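## Task

Pick up the mug on the desk, set it on the closet's bottom shelf and close the closet fully. The mug must stay upright and must not drop more than a few centimetres or be hit hard. The robot must not tip over or be left leaning. Anything that stays in place only because the robot holds it at the end does not count.

## Robot and tools

ROBOT. A Hello Robot Stretch 4 (about 1.6 m tall) with one arm. It has an omni-wheel base whose rim lies within 0.23 m of the base origin, a lift on a mast, an arm that telescopes forward, a wrist with yaw, pitch and roll, and a two-finger gripper. Cameras: head_camera, head_left_camera, head_right_camera, wrist_camera. A loose object may sometimes get a short push from outside.

FRAMES. Base frame: origin on the floor below the base centre, x forward, y left, z up. hand_pose is reported in this frame. It is a point between the open fingertips (URDF link pinch), and the printed value can be a little off. With all wrist joints at 0 its axes match the base frame. Odometry frame: the base frame as it was when the scene began. base_odometry counts only wheel turns, so slip shows up as travel. Heading is positive to the left, -3.142 to 3.142.

execute_actions(actions, cameras). actions is a list holding one action, or empty to just read state and images. An action holds "base", "joints" or both, plus optional "pace" and "contact_limits". Or it holds "end_of_arm" alone. All motions in an action start together. base takes exactly one relative command, an offset from where the base last measured itself: translate_m (metres, forward +, -2 to 2), strafe_m (metres, left +, -2 to 2) or rotate_rad (radians, counter-clockwise +, -3.2 to 3.2). joints is a dict of absolute joint targets by name, for the one arm: lift_m 0 to 1.2 (tolerance ±0.004), arm_m 0 to 0.55 (±0.004), wrist_yaw_rad -1.134 to 4.276 (0 forward, + left, 3.14 stowed back, above 3.4 the arm may block it), wrist_pitch_rad -1.117 to 4.259 (0 level, 1.57 pointing down), wrist_roll_rad -1.117 to 4.259 (0 fingers level, + clockwise seen from behind), gripper_m -0.038 to 0.141 (gap between fingertips in metres; below 0 the fingers press together). A joint target outside its range is clipped and the result says so. Any other bad value or unknown key rejects the whole call. pace is "slow", "default", "fast" or "max": the base drives at 0.1/0.3/0.4/0.6 m/s and turns at 1/2/3/4 rad/s. With the lift above 0.2 these speeds are capped lower, down to 0.3 m/s and 1 rad/s at 1.2. contact_limits {"arm_m": 0 to 0.75}, default 0.5, sets how hard the arm may push before it stops. end_of_arm "enable_torque" turns back on any wrist or gripper motor that shut itself off. An action runs for at most 15 s. A part you leave out may keep driving toward its earlier target. cameras picks which images come back: null or ["all"] for all, [] for none. If a result reports a stop, the later calls in that same reply are skipped.

wait(seconds 0-10): sends nothing and returns state and images. zoom_image(camera, region [x0,y0,x1,y1] in pixels, at most 504x504): a closer look at that camera's latest image. read_manual: licence text only. finished_scene(scene 1 or 2): ends the scene for good and reports success. Call it only after the result is stable and the robot has let go.

RESULTS. lidar_m: 12 distances in metres, each covering a 30 degree sector, starting dead ahead and going counter-clockwise (4th left, 7th behind, 10th right). "-" means nothing seen or closer than 0.25 m. It sees from about 0.15 m up, so table tops show. It can miss glass, thin legs and things behind. wrist_depth_mm: a 7x7 grid of median depths, 100 to 2000 mm, read from the top left. turned_by_wheels vs turned_by_imu: a gap above about 0.1 rad means a bump or slip. base_tilt in degrees, forward/right positive. base_status/joint_status: done, off_target, contact_stop_at_<key> (that part goes slack), limit_stop_at_<name>, time_out, torque_fault (the wrist motor is limp until enable_torque). limit_stop_at_tilt means a lean over 6 degrees: lift, arm and wheels go slack. limit_stop_at_own_body is a self-collision stop, likely when the gripper is pitched up (below -0.2) and rolled (below -0.4 or above 4). motor_effort is percent of maximum, with the peak in brackets, and is noisy. on_its_own reports things you did not command, such as a rest effort that suggests a load or contact.

GRIPPING. Close to a gripper_m smaller than the object's width. Going lower squeezes harder and pulls the object toward the wrist. Neither the reading nor "done" proves a grasp. A firm squeeze shows in the gripper_m effort. Fingertips pressing on a surface can jam, so raise the lift to free them.

ORDER. Start by unfolding the wrist: lift_m 0.4 with wrist_yaw_rad 0 in one action. Drive to the desk, line up and reach with the arm, close on the object, lift it, drive to the closet, set it gently and upright on the bottom shelf, open the gripper, back away, then push the closet shut completely and let go.

AVOID. Dropping or knocking the mug, and leaving it on its side. Turning or driving with more than 1 kg held while arm_m is above 0.2, especially at fast paces. Steady hard pushes or pulls, worse with the gripper high or a high contact limit: they can tip the robot. Pressing the gripper into things, which causes torque faults. Slams and hard hits.

Each tool is called after "Emit:" as name(argument=value, ...) on one line, values as JSON.

## Session

Emit:
execute_actions(actions=[])

Scene clock: 0.00 s.
base_odometry: x=+0.000 y=+0.000 heading=+0.000 (m, m, rad; odometry frame)
turned_by_wheels: +0.000 (rad since the last result)
turned_by_imu: +0.000 (rad since the last result)
base_tilt: forward=+0.3 right=-0.3 (deg)
lidar_m: 1.10 1.36 1.62 1.62 2.12 2.60 2.65 1.75 1.58 1.63 1.19 1.11
base_status: not commanded
joint_positions: lift_m=+0.272 arm_m=-0.003 wrist_yaw_rad=+3.128 wrist_pitch_rad=-0.012 wrist_roll_rad=+0.016 gripper_m=+0.057
joint_status: not commanded
motor_effort: lift_m=+20 arm_m=-1 wrist_yaw_rad=+1 wrist_pitch_rad=-7 wrist_roll_rad=-1 gripper_m=-4 wheel_0=+0 wheel_1=-1 wheel_2=+0 (%)
hand_pose: x=-0.1189 y=+0.0915 z=+0.4534 quat_wxyz=(+0.007, +0.006, +0.008, +1.000) (m; base frame)
wrist_depth_mm: - 136 222 - - - - / - 113 139 - - - - / - 125 162 - - - - / 141 141 - - - - - / 1808 - - - - - - / 1182 1366 200 1366 195 1576 1661 / 878 931 1042 - 1078 1008 1118
pictures: head_camera, head_left_camera, head_right_camera, wrist_camera
Images, in order (width x height): head_camera 420x560, head_left_camera 420x672, head_right_camera 420x672, wrist_camera 616x392.

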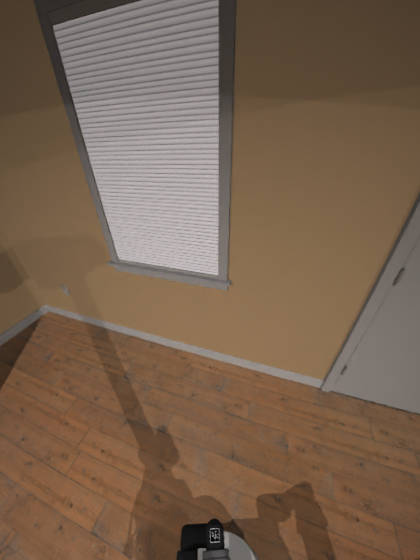

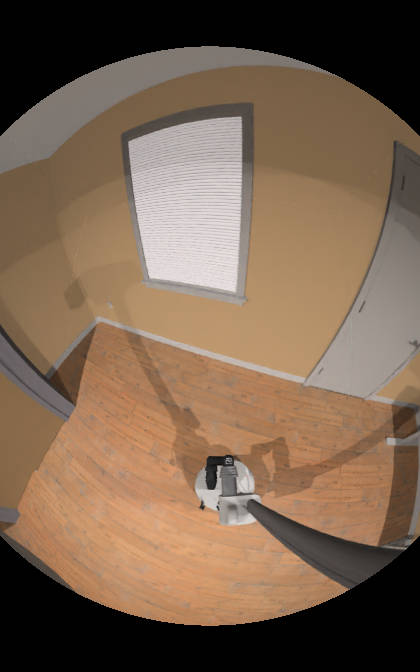

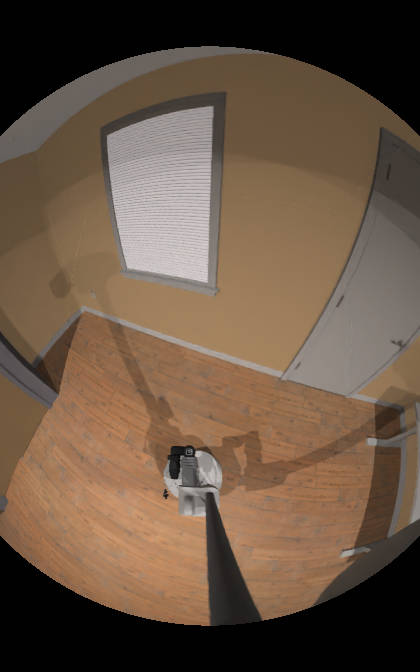

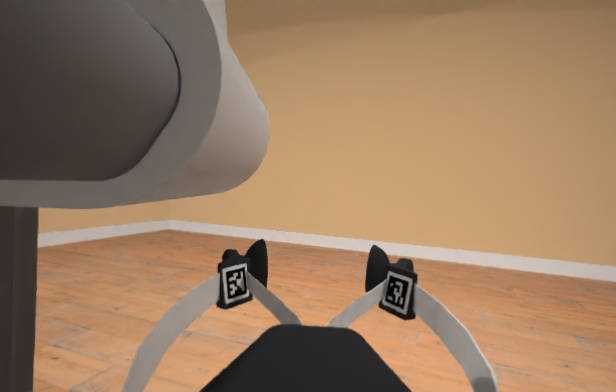

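Emit:
execute_actions(actions=[{"base":{"rotate_rad":-1.6},"joints":{"lift_m":0.4,"wrist_yaw_rad":0}}])

Emit:
execute_actions(actions=[{"base":{"rotate_rad":-1.6}}])

Emit:
execute_actions(actions=[{"base":{"rotate_rad":-1.6}}])

Scene clock: 2.50 s.
base_odometry: x=+0.000 y=+0.000 heading=-1.599 (m, m, rad; odometry frame)
turned_by_wheels: -1.599 (rad since the last result)
turned_by_imu: -1.618 (rad since the last result)
base_tilt: forward=+0.2 right=-0.3 (deg)
lidar_m: 1.59 1.25 1.12 1.10 1.36 1.61 1.63 2.08 2.62 2.62 1.78 1.59
base_status: done
joint_positions: lift_m=+0.400 arm_m=-0.003 wrist_yaw_rad=+0.000 wrist_pitch_rad=-0.012 wrist_roll_rad=+0.016 gripper_m=+0.057
joint_status: all done
motor_effort: lift_m=+21(24) arm_m=-1(1) wrist_yaw_rad=-2(7) wrist_pitch_rad=-6(7) wrist_roll_rad=-2(1) gripper_m=-4(2) wheel_0=+3(8) wheel_1=+3(6) wheel_2=+3(8) (%)
hand_pose: x=+0.4568 y=-0.0873 z=+0.5815 quat_wxyz=(+1.000, +0.008, -0.006, +0.000) (m; base frame)
wrist_depth_mm: 1078 1336 1863 - - 1983 1808 / 1078 1366 1863 - - 1921 1863 / 1078 1397 1921 - - 1921 1808 / 1098 1397 1983 - - 1921 1808 / 1098 1397 1756 - - 1921 1808 / 1118 1366 200 1661 195 1863 1808 / 1098 1160 1308 - 1366 1255 1366
pictures: head_camera, head_left_camera, head_right_camera, wrist_camera
Images, in order (width x height): head_camera 420x560, head_left_camera 420x672, head_right_camera 420x672, wrist_camera 616x392.

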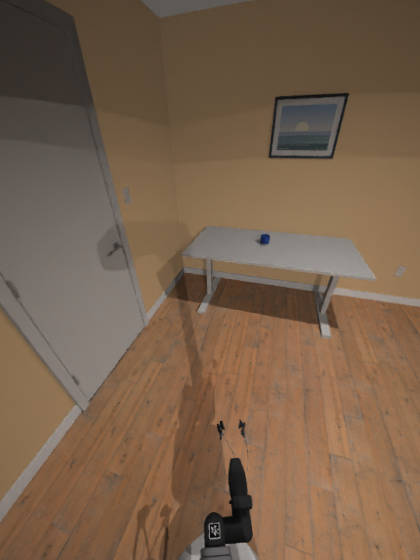

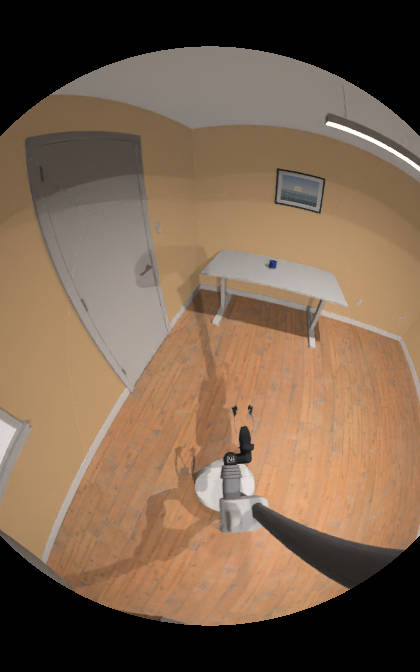

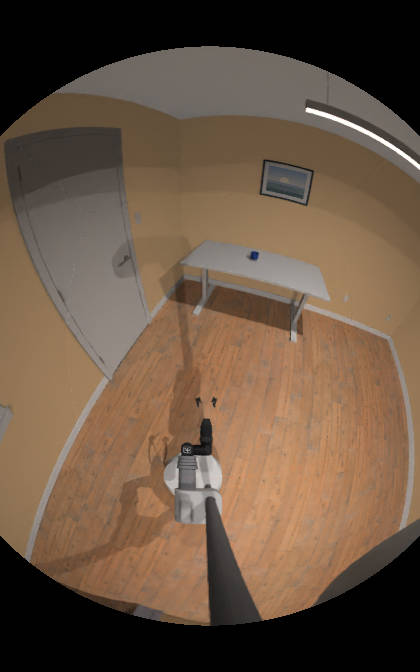

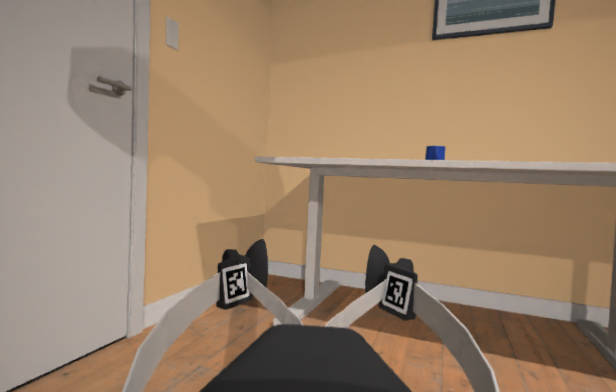

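Scene clock: 4.57 s.
base_odometry: x=+0.000 y=+0.000 heading=+3.084 (m, m, rad; odometry frame)
turned_by_wheels: -1.600 (rad since the last result)
turned_by_imu: -1.619 (rad since the last result)
base_tilt: forward=+0.4 right=-0.3 (deg)
lidar_m: 2.62 2.69 1.60 1.59 1.24 1.11 1.12 1.31 1.64 1.62 2.05 2.61
base_status: done
joint_positions: lift_m=+0.400 arm_m=-0.003 wrist_yaw_rad=+0.000 wrist_pitch_rad=-0.012 wrist_roll_rad=+0.016 gripper_m=+0.057
joint_status: not commanded
motor_effort: lift_m=+20(21) arm_m=-1(1) wrist_yaw_rad=-1(2) wrist_pitch_rad=-7(7) wrist_roll_rad=-1(1) gripper_m=-4(6) wheel_0=+1(8) wheel_1=+1(9) wheel_2=+1(9) (%)
hand_pose: x=+0.4568 y=-0.0874 z=+0.5816 quat_wxyz=(+1.000, +0.008, -0.006, +0.000) (m; base frame)
wrist_depth_mm: - - - - - - - / - - - - - - - / - - - - - - - / - - - - - - - / - - - - - - - / 1708 1708 200 1661 195 1983 1983 / 1205 1138 1281 - 1336 1281 1397
pictures: head_camera, head_left_camera, head_right_camera, wrist_camera
Images, in order (width x height): head_camera 420x560, head_left_camera 420x672, head_right_camera 420x672, wrist_camera 616x392.

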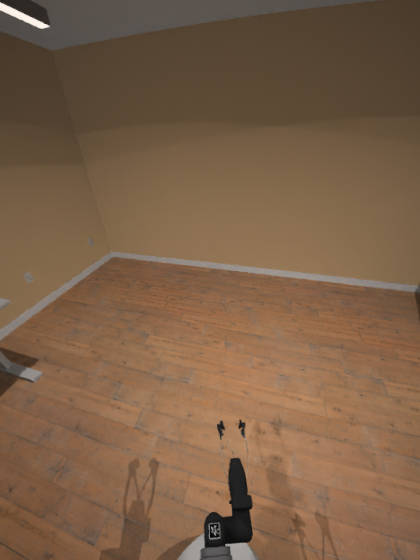

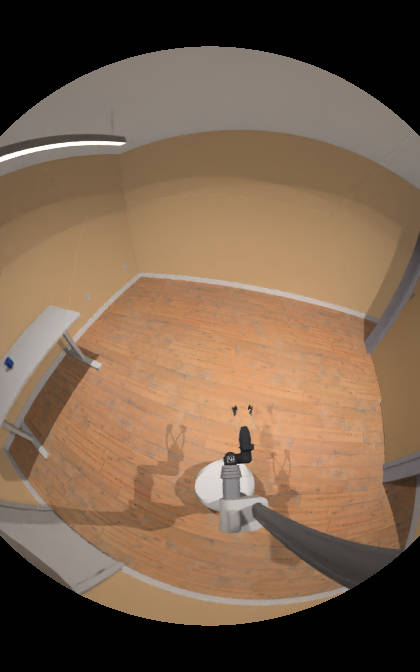

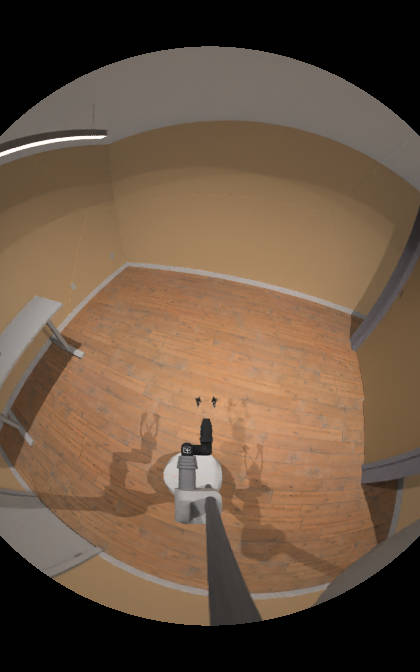

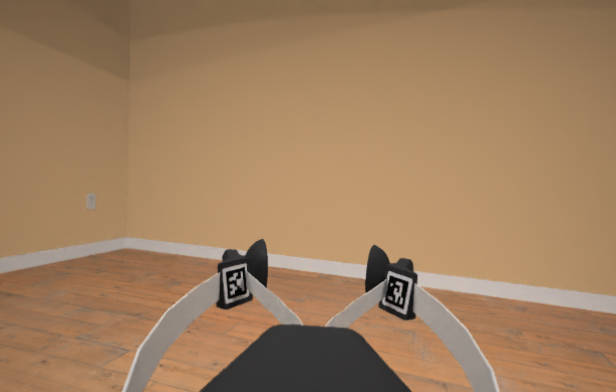

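Scene clock: 6.63 s.
base_odometry: x=+0.000 y=+0.000 heading=+1.485 (m, m, rad; odometry frame)
turned_by_wheels: -1.599 (rad since the last result)
turned_by_imu: -1.618 (rad since the last result)
base_tilt: forward=+0.2 right=-0.3 (deg)
lidar_m: 1.61 1.91 2.61 2.62 2.74 1.60 1.59 1.28 1.14 1.12 1.27 2.31
base_status: done
joint_positions: lift_m=+0.400 arm_m=-0.003 wrist_yaw_rad=+0.000 wrist_pitch_rad=-0.012 wrist_roll_rad=+0.016 gripper_m=+0.057
joint_status: not commanded
motor_effort: lift_m=+19(20) arm_m=-1(1) wrist_yaw_rad=+0(2) wrist_pitch_rad=-7(7) wrist_roll_rad=-1(1) gripper_m=-2(3) wheel_0=+3(7) wheel_1=+3(9) wheel_2=+3(10) (%)
hand_pose: x=+0.4568 y=-0.0874 z=+0.5816 quat_wxyz=(+1.000, +0.008, -0.006, +0.000) (m; base frame)
wrist_depth_mm: 1863 1756 1537 1430 1336 1921 1808 / 1921 1756 1576 1430 1366 1921 1808 / 1863 1808 1576 1499 1366 1921 1863 / 1921 1756 1618 1499 1397 1921 1808 / 1921 1808 1618 1464 1397 1921 1808 / 1708 1708 200 1464 195 1921 1808 / 1229 1160 1308 - 1336 1255 1366
pictures: head_camera, head_left_camera, head_right_camera, wrist_camera
Images, in order (width x height): head_camera 420x560, head_left_camera 420x672, head_right_camera 420x672, wrist_camera 616x392.

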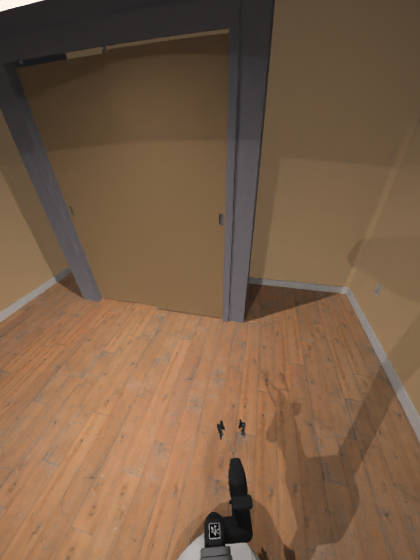

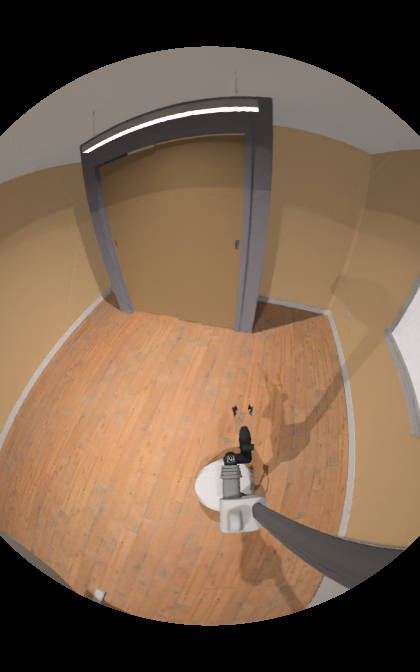

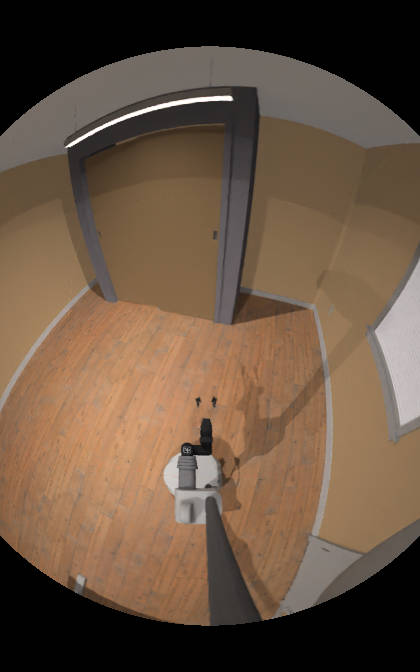

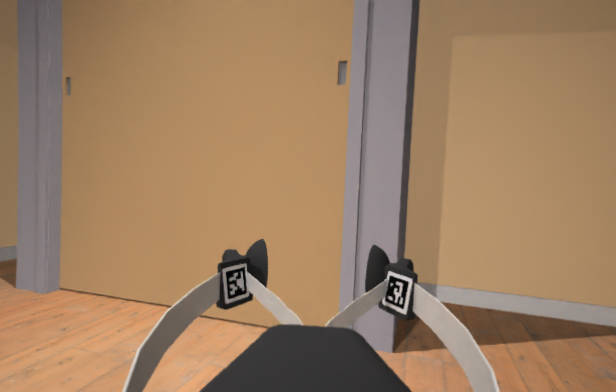

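Emit:
execute_actions(actions=[{"base":{"rotate_rad":-0.11},"joints":{"lift_m":0.85,"gripper_m":0.0}}], cameras=[])

Emit:
execute_actions(actions=[{"base":{"translate_m":0.6}}])

Scene clock: 9.53 s.
base_odometry: x=+0.000 y=+0.000 heading=+1.375 (m, m, rad; odometry frame)
turned_by_wheels: -0.110 (rad since the last result)
turned_by_imu: -0.110 (rad since the last result)
base_tilt: forward=+0.2 right=-0.3 (deg)
lidar_m: 1.62 1.80 2.64 2.62 2.89 1.60 1.60 1.37 1.12 1.10 1.19 1.95
base_status: done
joint_positions: lift_m=+0.850 arm_m=-0.003 wrist_yaw_rad=+0.000 wrist_pitch_rad=-0.012 wrist_roll_rad=+0.016 gripper_m=+0.000
joint_status: all done
motor_effort: lift_m=+21(24) arm_m=-1(1) wrist_yaw_rad=+0(0) wrist_pitch_rad=-7(7) wrist_roll_rad=-1(1) gripper_m=-6(6) wheel_0=+1(7) wheel_1=+1(9) wheel_2=+1(12) (%)
hand_pose: x=+0.4568 y=-0.0874 z=+1.0314 quat_wxyz=(+1.000, +0.008, -0.006, +0.000) (m; base frame)
wrist_depth_mm: 1708 1537 1464 1397 - 1983 1921 / 1708 1576 1499 1366 - 1983 1921 / 1756 1618 1537 1430 - 1983 1863 / 1708 1576 1499 1397 - 1983 1921 / 1708 1618 1537 1397 - 1983 1983 / 1756 1618 183 190 186 - 1863 / 1756 1618 1576 - - 1983 1983
pictures: none
No camera images: the call's "cameras" was empty. Leave "cameras" out to get every camera's image.

Scene clock: 13.03 s.
base_odometry: x=+0.117 y=+0.589 heading=+1.375 (m, m, rad; odometry frame)
turned_by_wheels: +0.000 (rad since the last result)
turned_by_imu: +0.000 (rad since the last result)
base_tilt: forward=+0.2 right=-0.3 (deg)
lidar_m: 1.02 1.17 1.89 2.52 2.79 2.20 2.18 1.54 1.19 1.18 1.27 1.77
base_status: done
joint_positions: lift_m=+0.850 arm_m=-0.003 wrist_yaw_rad=+0.000 wrist_pitch_rad=-0.012 wrist_roll_rad=+0.016 gripper_m=+0.000
joint_status: not commanded
motor_effort: lift_m=+20(21) arm_m=-1(1) wrist_yaw_rad=-1(0) wrist_pitch_rad=-7(7) wrist_roll_rad=-1(1) gripper_m=-5(5) wheel_0=+1(7) wheel_1=+1(6) wheel_2=+0(10) (%)
hand_pose: x=+0.4568 y=-0.0874 z=+1.0315 quat_wxyz=(+1.000, +0.008, -0.006, +0.000) (m; base frame)
wrist_depth_mm: 960 904 854 798 1430 1430 1366 / 960 891 866 798 1464 1397 1366 / 960 917 866 798 1499 1430 1336 / 976 917 866 809 1464 1430 1366 / 976 931 878 809 1499 1464 1366 / 976 931 183 190 186 1464 1366 / 976 931 891 - 1537 1464 1397
pictures: head_camera, head_left_camera, head_right_camera, wrist_camera
Images, in order (width x height): head_camera 420x560, head_left_camera 420x672, head_right_camera 420x672, wrist_camera 616x392.

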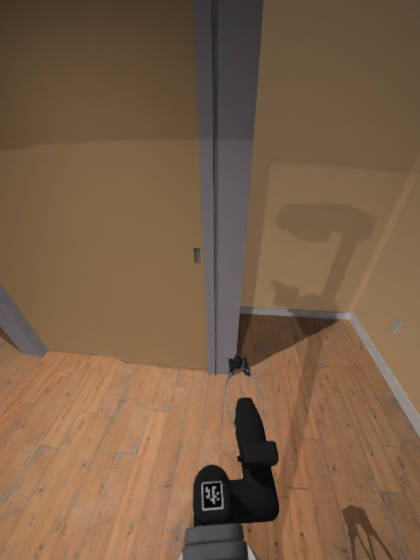

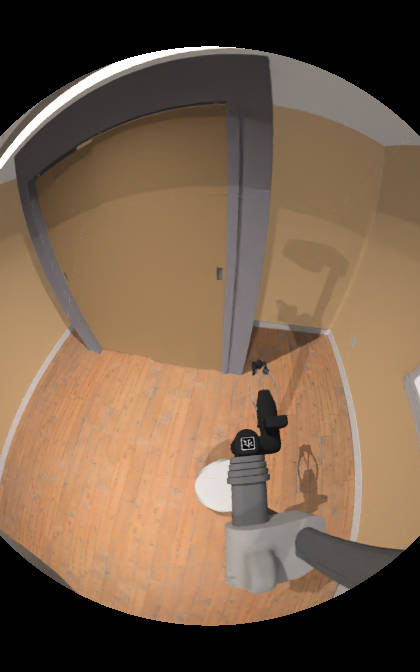

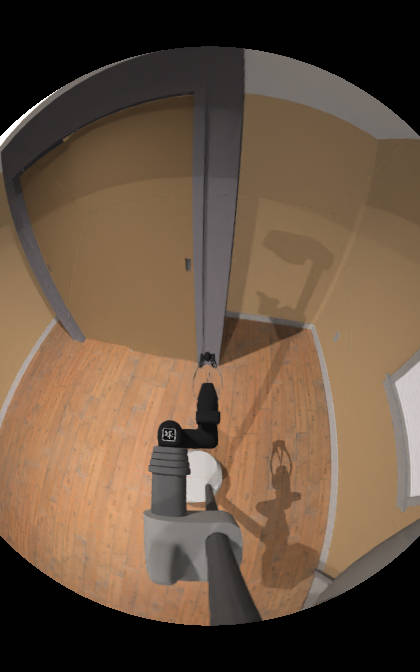

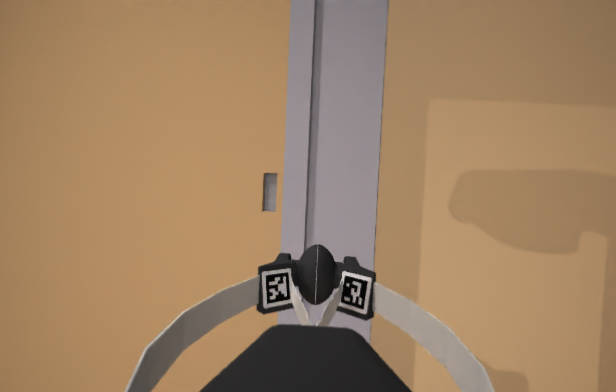

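Emit:
execute_actions(actions=[{"base":{"rotate_rad":-0.22}}], cameras=["head_camera","wrist_camera"])

Scene clock: 14.13 s.
base_odometry: x=+0.117 y=+0.589 heading=+1.156 (m, m, rad; odometry frame)
turned_by_wheels: -0.220 (rad since the last result)
turned_by_imu: -0.222 (rad since the last result)
base_tilt: forward=+0.3 right=-0.3 (deg)
lidar_m: 1.00 1.08 1.49 2.53 2.58 3.16 2.26 1.83 1.31 1.17 1.23 1.67
base_status: done
joint_positions: lift_m=+0.850 arm_m=-0.003 wrist_yaw_rad=+0.000 wrist_pitch_rad=-0.012 wrist_roll_rad=+0.016 gripper_m=+0.000
joint_status: not commanded
motor_effort: lift_m=+20(20) arm_m=-1(1) wrist_yaw_rad=-1(0) wrist_pitch_rad=-7(7) wrist_roll_rad=-1(1) gripper_m=-5(5) wheel_0=+1(7) wheel_1=+2(6) wheel_2=+2(7) (%)
hand_pose: x=+0.4568 y=-0.0874 z=+1.0315 quat_wxyz=(+1.000, +0.008, -0.006, +0.000) (m; base frame)
wrist_depth_mm: 809 809 798 1499 1537 1537 1499 / 809 809 809 1537 1537 1537 1537 / 809 820 798 1499 1576 1537 1537 / 820 831 809 1576 1618 1618 1537 / 831 820 820 820 1576 1618 1537 / 831 842 183 191 186 1618 1499 / 831 842 820 - 1618 1576 1499
pictures: head_camera, wrist_camera
Images, in order (width x height): head_camera 420x560, wrist_camera 616x392.

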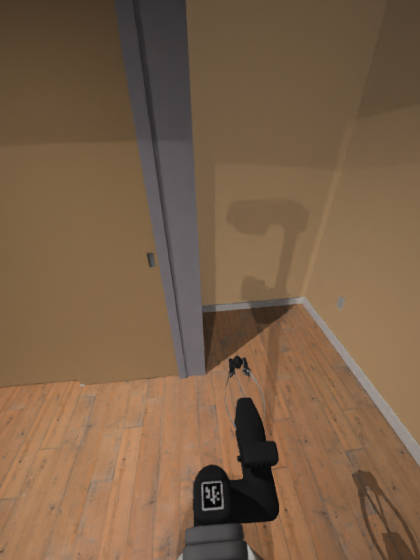

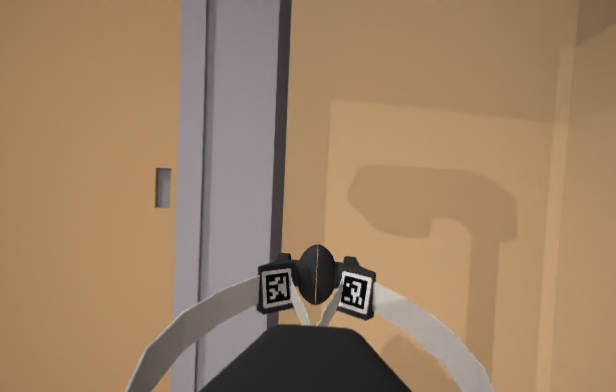

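Emit:
execute_actions(actions=[{"base":{"strafe_m":0.35},"joints":{"lift_m":0.87}}], cameras=[])

Emit:
execute_actions(actions=[{"base":{"translate_m":0.3},"joints":{"arm_m":0.15}}], cameras=["head_camera","wrist_camera"])

Scene clock: 16.73 s.
base_odometry: x=-0.204 y=+0.730 heading=+1.156 (m, m, rad; odometry frame)
turned_by_wheels: +0.000 (rad since the last result)
turned_by_imu: +0.002 (rad since the last result)
base_tilt: forward=+0.1 right=-0.2 (deg)
lidar_m: 1.02 1.05 1.43 2.17 2.20 2.94 3.03 2.27 1.66 1.52 1.56 1.08
base_status: done
joint_positions: lift_m=+0.870 arm_m=-0.003 wrist_yaw_rad=+0.000 wrist_pitch_rad=-0.012 wrist_roll_rad=+0.016 gripper_m=+0.000
joint_status: all done
motor_effort: lift_m=+20(18) arm_m=-1(1) wrist_yaw_rad=+0(0) wrist_pitch_rad=-7(6) wrist_roll_rad=-1(1) gripper_m=-8(7) wheel_0=+1(9) wheel_1=-1(11) wheel_2=+0(1) (%)
hand_pose: x=+0.4568 y=-0.0874 z=+1.0515 quat_wxyz=(+1.000, +0.008, -0.006, +0.000) (m; base frame)
wrist_depth_mm: 788 788 798 798 788 1537 1537 / 788 798 809 798 798 1537 1618 / 798 809 798 809 798 1576 1576 / 798 809 809 809 809 1576 1576 / 798 809 809 798 820 1537 1576 / 820 831 183 190 186 1576 1576 / 831 820 820 - 831 1618 1618
pictures: none
No camera images: the call's "cameras" was empty. Leave "cameras" out to get every camera's image.

Scene clock: 19.20 s.
base_odometry: x=-0.083 y=+1.004 heading=+1.156 (m, m, rad; odometry frame)
turned_by_wheels: +0.000 (rad since the last result)
turned_by_imu: +0.000 (rad since the last result)
base_tilt: forward=+0.3 right=-0.2 (deg)
lidar_m: 0.71 0.75 1.05 2.19 2.25 2.97 3.32 2.32 1.61 1.52 1.59 0.75
base_status: done
joint_positions: lift_m=+0.870 arm_m=+0.149 wrist_yaw_rad=+0.000 wrist_pitch_rad=-0.012 wrist_roll_rad=+0.016 gripper_m=+0.000
joint_status: all done
motor_effort: lift_m=+21(20) arm_m=+6(8) wrist_yaw_rad=+0(0) wrist_pitch_rad=-8(7) wrist_roll_rad=-1(1) gripper_m=-5(7) wheel_0=+1(7) wheel_1=+3(8) wheel_2=+1(9) (%)
hand_pose: x=+0.6083 y=-0.0874 z=+1.0515 quat_wxyz=(+1.000, +0.008, -0.006, +0.000) (m; base frame)
wrist_depth_mm: 351 353 355 357 330 345 349 / 353 357 359 362 334 347 349 / 355 357 359 362 336 349 355 / 357 362 364 366 338 353 355 / 362 362 366 368 340 357 359 / 362 368 183 190 186 359 1138 / 366 368 370 - 343 359 1118
pictures: head_camera, wrist_camera
Images, in order (width x height): head_camera 420x560, wrist_camera 616x392.

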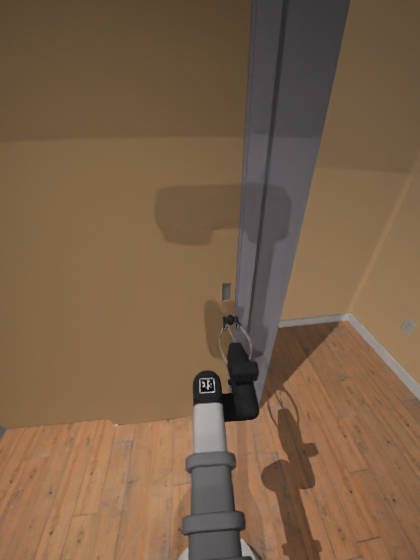

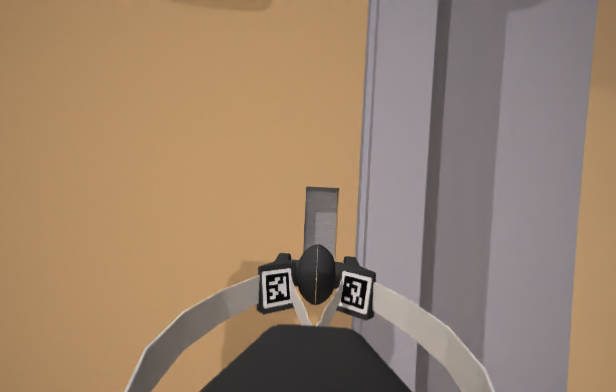

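Emit:
execute_actions(actions=[{"joints":{"arm_m":0.33,"lift_m":0.86},"contact_limits":{"arm_m":0.2},"pace":"slow"}], cameras=["wrist_camera"])

Emit:
execute_actions(actions=[{"base":{"strafe_m":0.1},"pace":"slow"}], cameras=["head_camera","wrist_camera"])

Scene clock: 21.77 s.
base_odometry: x=-0.083 y=+1.004 heading=+1.155 (m, m, rad; odometry frame)
turned_by_wheels: -0.001 (rad since the last result)
turned_by_imu: +0.002 (rad since the last result)
base_tilt: forward=+0.2 right=-0.2 (deg)
lidar_m: 0.71 0.74 1.08 2.19 2.26 2.96 3.32 2.33 1.59 1.50 1.59 0.75
base_status: not commanded
joint_positions: lift_m=+0.860 arm_m=+0.288 wrist_yaw_rad=-0.007 wrist_pitch_rad=-0.013 wrist_roll_rad=+0.016 gripper_m=+0.000
joint_status: arm_m contact_stop (moved +0.139 of +0.181); the others done
on_its_own: arm_m is slack since a contact_stop (your +0.330 is given up); wrist_yaw_rad is at rest, and its effort (+19) is outside its rest range (-13 to +13)
motor_effort: lift_m=+20(19) arm_m=+0(15) wrist_yaw_rad=+19(32) wrist_pitch_rad=-3(7) wrist_roll_rad=-1(1) gripper_m=-4(5) wheel_0=+0(2) wheel_1=+2(5) wheel_2=-7(9) (%)
contact_limits: arm_m 0.2
hand_pose: x=+0.7464 y=-0.0894 z=+1.0422 quat_wxyz=(+1.000, +0.008, -0.007, -0.003) (m; base frame)
wrist_depth_mm: 221 222 224 225 211 197 213 / 223 224 225 228 211 199 214 / 224 225 226 229 213 200 216 / 225 226 229 231 213 201 217 / 227 229 230 231 204 204 219 / 228 230 182 190 186 205 220 / 230 230 234 - 205 206 222
pictures: wrist_camera
Images, in order (width x height): wrist_camera 616x392.

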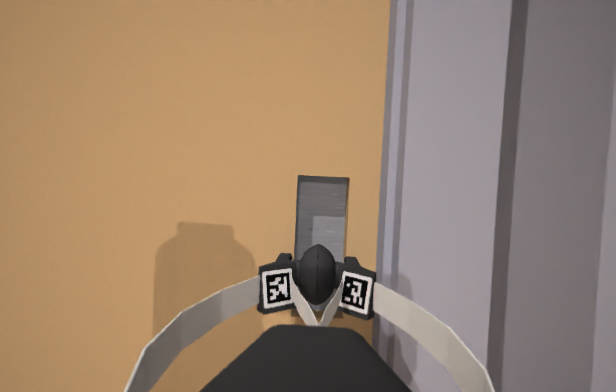

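not run: a stop came earlier in this reply.

Emit:
execute_actions(actions=[{"base":{"strafe_m":0.1},"pace":"slow"}], cameras=["head_camera","wrist_camera"])

Scene clock: 23.97 s.
base_odometry: x=-0.174 y=+1.044 heading=+1.154 (m, m, rad; odometry frame)
turned_by_wheels: -0.001 (rad since the last result)
turned_by_imu: -0.002 (rad since the last result)
base_tilt: forward=+0.3 right=-0.4 (deg)
lidar_m: 0.70 0.74 1.07 2.09 2.12 2.79 3.32 2.49 1.75 1.62 1.71 0.76
base_status: done
joint_positions: lift_m=+0.860 arm_m=+0.286 wrist_yaw_rad=-0.020 wrist_pitch_rad=-0.012 wrist_roll_rad=+0.016 gripper_m=+0.000
joint_status: not commanded
on_its_own: arm_m is slack since a contact_stop (your +0.330 is given up); wrist_yaw_rad is at rest, and its effort (+58) is outside its rest range (-13 to +13)
motor_effort: lift_m=+20(20) arm_m=+0(0) wrist_yaw_rad=+58(61) wrist_pitch_rad=-6(6) wrist_roll_rad=-2(1) gripper_m=-6(7) wheel_0=-8(20) wheel_1=+1(8) wheel_2=-11(12) (%)
hand_pose: x=+0.7440 y=-0.0933 z=+1.0419 quat_wxyz=(+1.000, +0.008, -0.006, -0.010) (m; base frame)
wrist_depth_mm: 216 218 221 224 227 290 214 / 216 220 223 225 229 286 214 / 219 221 224 228 230 282 211 / 220 223 226 229 243 278 210 / 221 225 228 229 245 274 208 / 223 226 174 184 187 257 208 / 224 226 230 - 580 240 211
pictures: head_camera, wrist_camera
Images, in order (width x height): head_camera 420x560, wrist_camera 616x392.

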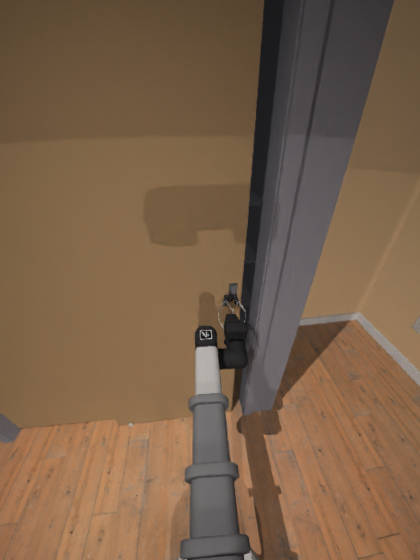

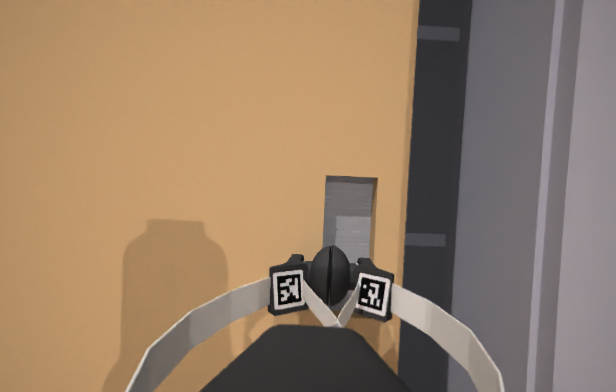

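Emit:
execute_actions(actions=[{"base":{"strafe_m":0.2},"pace":"slow"}], cameras=["head_camera","wrist_camera"])

Scene clock: 27.13 s.
base_odometry: x=-0.357 y=+1.125 heading=+1.152 (m, m, rad; odometry frame)
turned_by_wheels: -0.002 (rad since the last result)
turned_by_imu: -0.009 (rad since the last result)
base_tilt: forward=+0.1 right=-0.1 (deg)
lidar_m: 0.71 0.74 1.02 1.88 1.95 2.51 3.33 2.60 1.96 1.81 1.90 0.81
base_status: done
joint_positions: lift_m=+0.860 arm_m=+0.277 wrist_yaw_rad=-0.023 wrist_pitch_rad=-0.012 wrist_roll_rad=+0.016 gripper_m=+0.000
joint_status: not commanded
on_its_own: arm_m is slack since a contact_stop (your +0.330 is given up); wrist_yaw_rad is at rest, and its effort (+66) is outside its rest range (-13 to +13)
motor_effort: lift_m=+19(20) arm_m=+0(0) wrist_yaw_rad=+66(75) wrist_pitch_rad=-6(7) wrist_roll_rad=-1(1) gripper_m=-4(9) wheel_0=-12(19) wheel_1=+1(4) wheel_2=-16(20) (%)
hand_pose: x=+0.7341 y=-0.0941 z=+1.0419 quat_wxyz=(+1.000, +0.008, -0.006, -0.012) (m; base frame)
wrist_depth_mm: 213 216 219 224 227 699 559 / 213 217 221 225 229 715 580 / 216 220 223 227 230 798 574 / 216 220 224 229 243 798 569 / 219 222 226 229 245 691 559 / 221 224 170 186 183 732 564 / 222 225 229 - 732 654 564
pictures: head_camera, wrist_camera
Images, in order (width x height): head_camera 420x560, wrist_camera 616x392.

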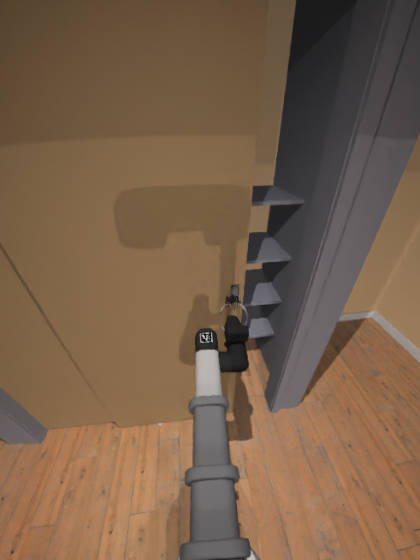

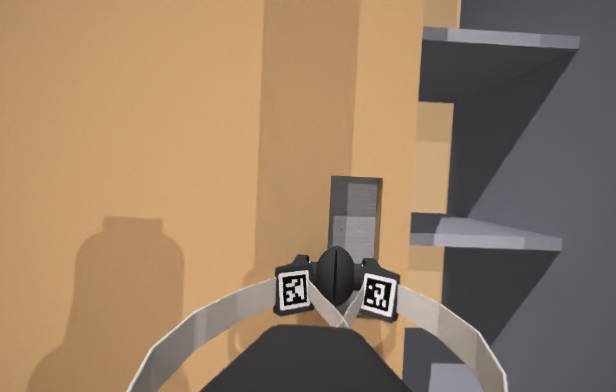

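Emit:
execute_actions(actions=[{"base":{"strafe_m":0.25,"rotate_rad":null},"pace":"slow"}], cameras=[])

Emit:
execute_actions(actions=[{"base":{"strafe_m":0.25},"pace":"slow"}], cameras=["head_camera","wrist_camera"])


Scene clock: 30.87 s.
base_odometry: x=-0.585 y=+1.227 heading=+1.149 (m, m, rad; odometry frame)
turned_by_wheels: -0.002 (rad since the last result)
turned_by_imu: -0.017 (rad since the last result)
base_tilt: forward=+0.0 right=-0.2 (deg)
lidar_m: 0.66 0.70 0.98 1.65 1.69 2.18 3.38 2.62 2.22 2.04 1.07 0.97
base_status: done
joint_positions: lift_m=+0.860 arm_m=+0.260 wrist_yaw_rad=-0.024 wrist_pitch_rad=-0.012 wrist_roll_rad=+0.016 gripper_m=+0.000
joint_status: not commanded
on_its_own: arm_m is slack since a contact_stop (your +0.330 is given up); wrist_yaw_rad is at rest, and its effort (+69) is outside its rest range (-13 to +13)
motor_effort: lift_m=+19(19) arm_m=+0(0) wrist_yaw_rad=+69(79) wrist_pitch_rad=-6(7) wrist_roll_rad=-1(1) gripper_m=-7(8) wheel_0=-12(18) wheel_1=-1(5) wheel_2=-16(18) (%)
hand_pose: x=+0.7174 y=-0.0944 z=+1.0419 quat_wxyz=(+1.000, +0.008, -0.006, -0.012) (m; base frame)
wrist_depth_mm: 209 213 217 223 228 960 809 / 211 215 220 224 229 759 741 / 212 216 220 227 231 991 842 / 213 218 223 228 243 976 842 / 215 220 224 228 236 991 768 / 217 221 169 182 185 1008 831 / 219 222 228 - 732 715 768
pictures: head_camera, wrist_camera
Images, in order (width x height): head_camera 420x560, wrist_camera 616x392.

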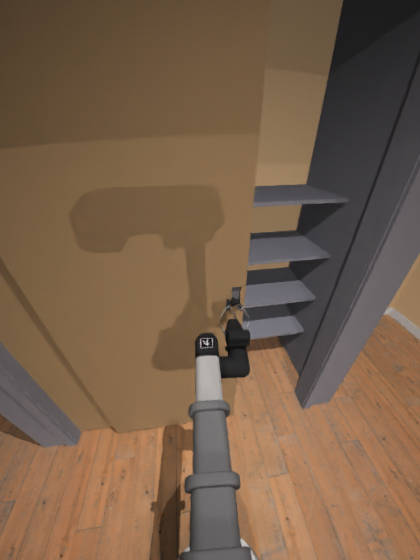

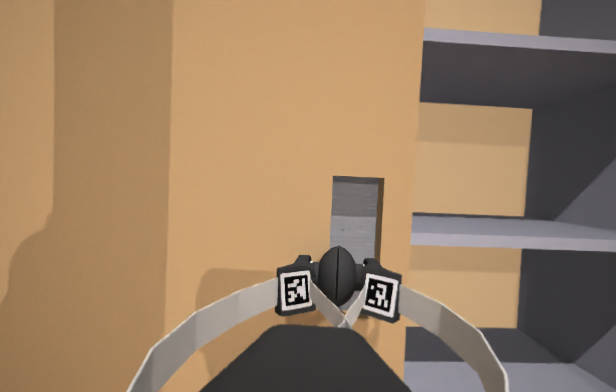

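Emit:
execute_actions(actions=[{"base":{"strafe_m":0.2},"joints":{"arm_m":0.265},"pace":"slow"}], cameras=[])

Emit:
execute_actions(actions=[{"base":{"strafe_m":-0.02},"joints":{"arm_m":0.0,"wrist_pitch_rad":0.6},"pace":"slow"}])

Scene clock: 34.03 s.
base_odometry: x=-0.767 y=+1.309 heading=+1.148 (m, m, rad; odometry frame)
turned_by_wheels: -0.001 (rad since the last result)
turned_by_imu: -0.198 (rad since the last result)
base_tilt: forward=-0.7 right=+0.2 (deg)
lidar_m: 0.63 0.64 0.75 1.49 1.49 1.75 3.00 2.64 2.64 2.18 2.19 1.04
base_status: done
joint_positions: lift_m=+0.860 arm_m=+0.263 wrist_yaw_rad=-0.024 wrist_pitch_rad=-0.003 wrist_roll_rad=+0.016 gripper_m=+0.000
joint_status: all done
on_its_own: wrist_yaw_rad is at rest, and its effort (+68) is outside its rest range (-13 to +13); wrist_pitch_rad is at rest, and its effort (-32) is outside its rest range (-23 to +23)
motor_effort: lift_m=+20(20) arm_m=+14(13) wrist_yaw_rad=+68(79) wrist_pitch_rad=-32(34) wrist_roll_rad=+0(1) gripper_m=-6(6) wheel_0=-3(15) wheel_1=+4(12) wheel_2=-19(15) (%)
hand_pose: x=+0.7198 y=-0.0942 z=+1.0393 quat_wxyz=(+1.000, +0.008, -0.002, -0.012) (m; base frame)
wrist_depth_mm: 183 193 206 220 236 946 750 / 185 195 207 222 238 768 707 / 186 196 209 224 239 960 741 / 187 198 211 226 248 931 741 / 189 200 213 222 609 917 715 / 190 200 175 183 184 917 732 / 191 199 213 - 768 741 723
pictures: none
No camera images: the call's "cameras" was empty. Leave "cameras" out to get every camera's image.

Scene clock: 37.97 s.
base_odometry: x=-0.749 y=+1.300 heading=+1.148 (m, m, rad; odometry frame)
turned_by_wheels: +0.000 (rad since the last result)
turned_by_imu: -0.006 (rad since the last result)
base_tilt: forward=+0.3 right=-0.1 (deg)
lidar_m: 0.62 0.62 0.74 1.53 1.52 1.76 3.03 2.63 2.64 2.16 2.18 1.02
base_status: done
joint_positions: lift_m=+0.860 arm_m=+0.001 wrist_yaw_rad=+0.000 wrist_pitch_rad=+0.602 wrist_roll_rad=+0.016 gripper_m=+0.000
joint_status: all done
motor_effort: lift_m=+19(20) arm_m=-6(14) wrist_yaw_rad=+0(68) wrist_pitch_rad=-5(35) wrist_roll_rad=-1(1) gripper_m=-5(8) wheel_0=+2(6) wheel_1=-2(8) wheel_2=-3(18) (%)
hand_pose: x=+0.4098 y=-0.0874 z=+0.8751 quat_wxyz=(+0.955, +0.007, +0.296, -0.002) (m; base frame)
wrist_depth_mm: 359 375 394 413 1160 1060 820 / 387 404 427 452 991 991 831 / 418 445 469 500 1336 1118 732 / 459 484 521 559 1160 1118 759 / 508 544 585 591 1430 1205 842 / 569 609 183 190 186 1078 1008 / 647 676 750 - 1098 1042 1118
pictures: head_camera, head_left_camera, head_right_camera, wrist_camera
Images, in order (width x height): head_camera 420x560, head_left_camera 420x672, head_right_camera 420x672, wrist_camera 616x392.

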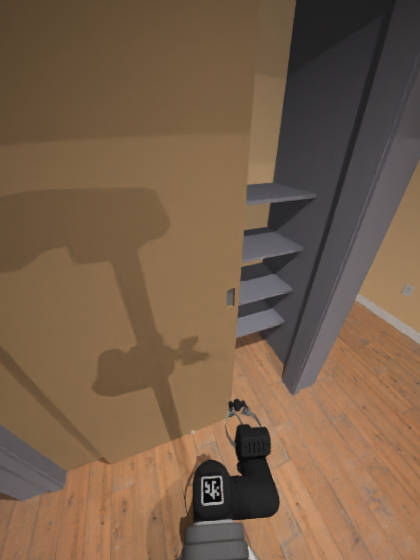

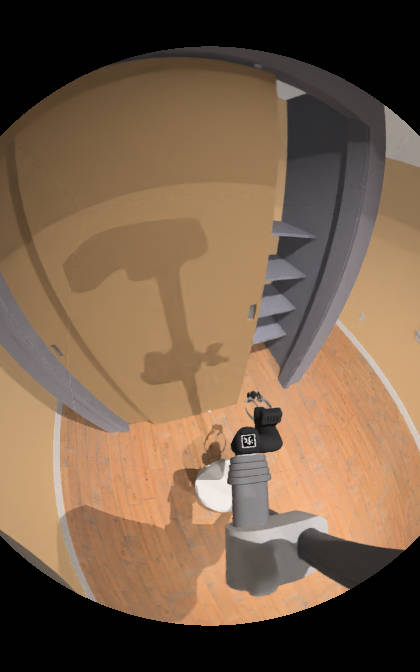

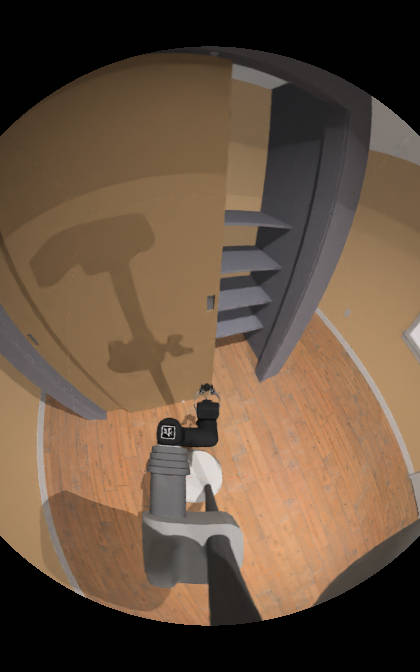

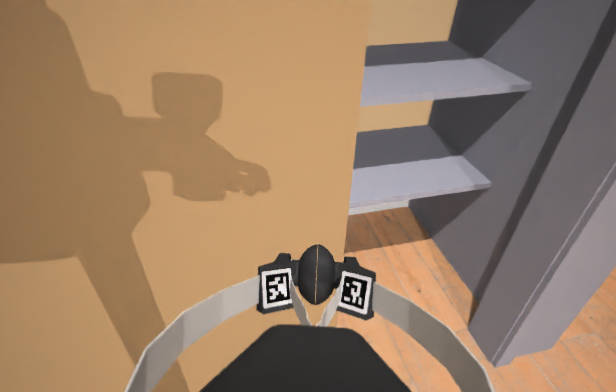

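Emit:
execute_actions(actions=[{"base":{"rotate_rad":0.23},"joints":{"lift_m":0.35,"wrist_pitch_rad":0}}], cameras=[])

Emit:
execute_actions(actions=[{"base":{"strafe_m":-0.25}}])

Scene clock: 43.00 s.
base_odometry: x=-0.749 y=+1.300 heading=+1.377 (m, m, rad; odometry frame)
turned_by_wheels: +0.229 (rad since the last result)
turned_by_imu: +0.234 (rad since the last result)
base_tilt: forward=+0.2 right=-0.3 (deg)
lidar_m: 0.63 0.67 0.89 1.52 1.56 2.09 3.45 2.64 2.30 2.17 1.04 0.67
base_status: done
joint_positions: lift_m=+0.350 arm_m=+0.001 wrist_yaw_rad=+0.000 wrist_pitch_rad=+0.003 wrist_roll_rad=+0.016 gripper_m=+0.000
joint_status: all done
motor_effort: lift_m=+17(19) arm_m=-6(6) wrist_yaw_rad=+0(0) wrist_pitch_rad=-8(11) wrist_roll_rad=-1(1) gripper_m=-7(6) wheel_0=-1(6) wheel_1=-4(4) wheel_2=-3(6) (%)
hand_pose: x=+0.4604 y=-0.0874 z=+0.5276 quat_wxyz=(+1.000, +0.008, +0.001, +0.000) (m; base frame)
wrist_depth_mm: 402 404 404 410 413 415 991 / 404 410 410 413 415 418 1138 / 410 410 413 415 418 421 1025 / 413 413 418 421 421 427 1098 / 415 415 418 421 427 433 976 / 415 421 183 190 186 439 1078 / 421 424 430 - 433 436 1078
pictures: none
No camera images: the call's "cameras" was empty. Leave "cameras" out to get every camera's image.

Scene clock: 45.13 s.
base_odometry: x=-0.504 y=+1.252 heading=+1.377 (m, m, rad; odometry frame)
turned_by_wheels: +0.000 (rad since the last result)
turned_by_imu: +0.000 (rad since the last result)
base_tilt: forward=+0.4 right=-0.2 (deg)
lidar_m: 0.63 0.67 0.91 1.78 1.81 2.41 3.42 2.67 2.05 1.89 0.97 0.84
base_status: done
joint_positions: lift_m=+0.350 arm_m=+0.001 wrist_yaw_rad=+0.000 wrist_pitch_rad=+0.003 wrist_roll_rad=+0.016 gripper_m=+0.000
joint_status: not commanded
motor_effort: lift_m=+18(19) arm_m=-6(6) wrist_yaw_rad=-1(0) wrist_pitch_rad=-8(8) wrist_roll_rad=-1(1) gripper_m=-5(5) wheel_0=+0(9) wheel_1=-1(12) wheel_2=+0(3) (%)
hand_pose: x=+0.4604 y=-0.0874 z=+0.5275 quat_wxyz=(+1.000, +0.008, +0.001, +0.000) (m; base frame)
wrist_depth_mm: 413 415 421 976 1025 991 788 / 418 424 421 1138 1160 1138 788 / 421 424 427 904 1078 991 759 / 424 430 430 1160 1182 1118 768 / 427 433 433 436 1008 946 768 / 430 436 183 190 185 1078 759 / 436 442 442 - 1182 917 759
pictures: head_camera, head_left_camera, head_right_camera, wrist_camera
Images, in order (width x height): head_camera 420x560, head_left_camera 420x672, head_right_camera 420x672, wrist_camera 616x392.

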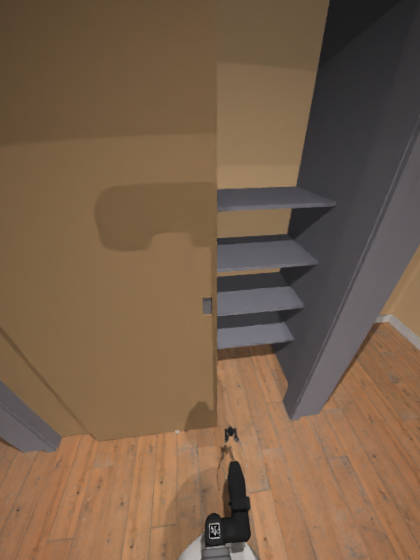

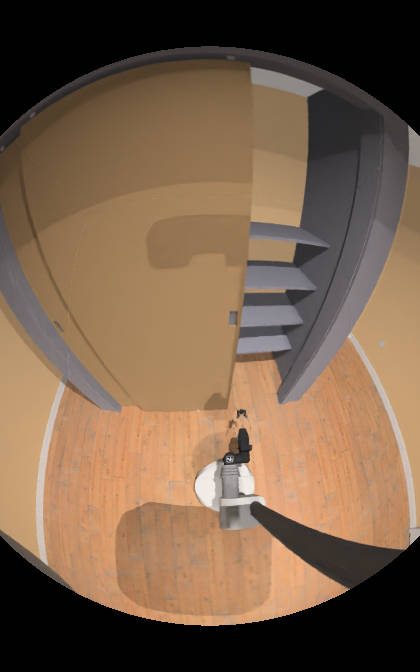

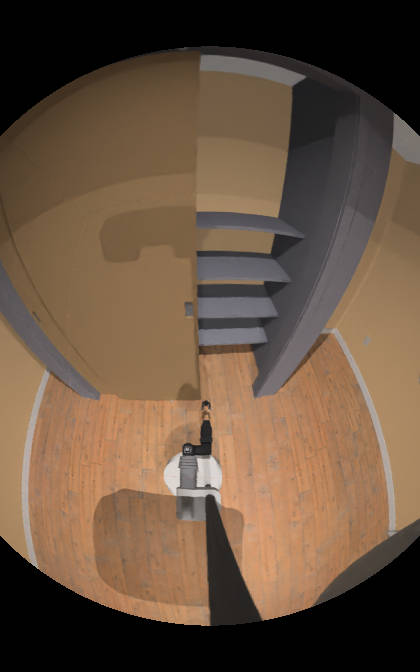

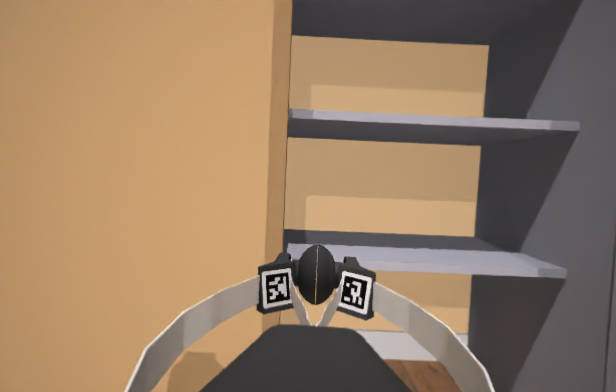

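Emit:
execute_actions(actions=[{"base":{"strafe_m":-0.2},"joints":{"wrist_pitch_rad":0.35}}])

Scene clock: 47.13 s.
base_odometry: x=-0.308 y=+1.214 heading=+1.377 (m, m, rad; odometry frame)
turned_by_wheels: +0.000 (rad since the last result)
turned_by_imu: +0.000 (rad since the last result)
base_tilt: forward=+0.5 right=-0.4 (deg)
lidar_m: 0.68 0.67 0.93 1.97 2.02 2.69 3.41 2.65 1.82 1.70 1.82 0.76
base_status: done
joint_positions: lift_m=+0.350 arm_m=+0.001 wrist_yaw_rad=+0.000 wrist_pitch_rad=+0.352 wrist_roll_rad=+0.016 gripper_m=+0.000
joint_status: all done
motor_effort: lift_m=+18(19) arm_m=-6(6) wrist_yaw_rad=+0(0) wrist_pitch_rad=-6(4) wrist_roll_rad=-1(1) gripper_m=-6(6) wheel_0=+1(9) wheel_1=-1(11) wheel_2=+0(0) (%)
hand_pose: x=+0.4428 y=-0.0874 z=+0.4289 quat_wxyz=(+0.985, +0.008, +0.175, -0.001) (m; base frame)
wrist_depth_mm: 389 1025 1060 1042 1060 750 392 / 410 931 1078 1098 1098 750 402 / 436 741 1182 1182 1118 741 421 / 466 477 1229 1255 1229 544 449 / 496 508 1025 1025 1042 539 484 / 530 535 183 190 186 539 530 / 574 569 676 - 683 544 569
pictures: head_camera, head_left_camera, head_right_camera, wrist_camera
Images, in order (width x height): head_camera 420x560, head_left_camera 420x672, head_right_camera 420x672, wrist_camera 616x392.

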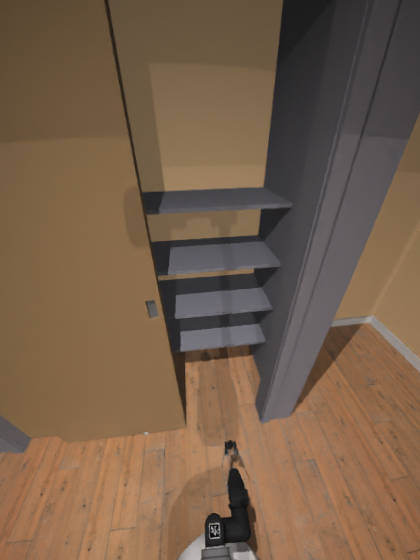

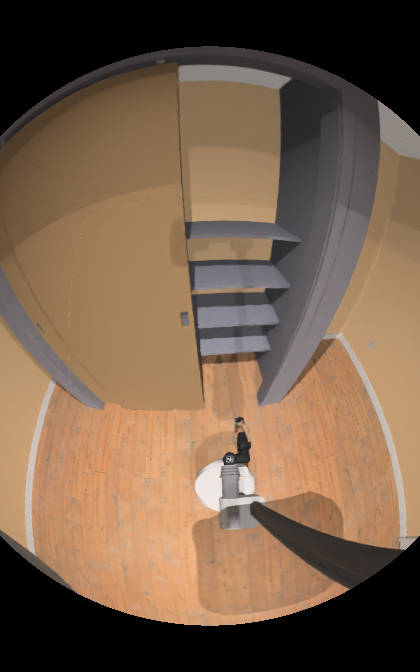

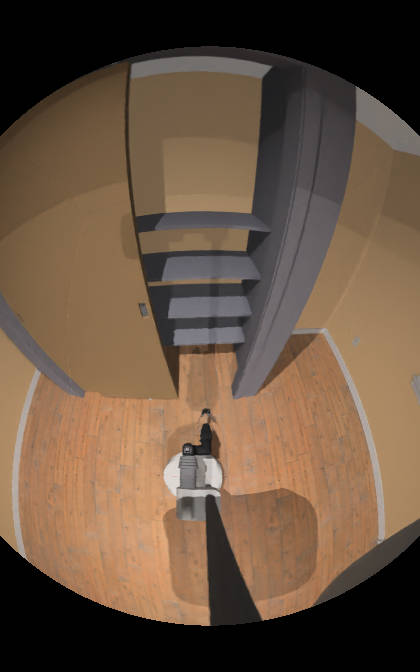

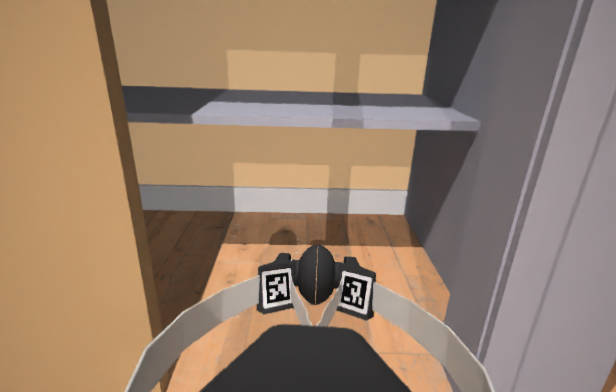

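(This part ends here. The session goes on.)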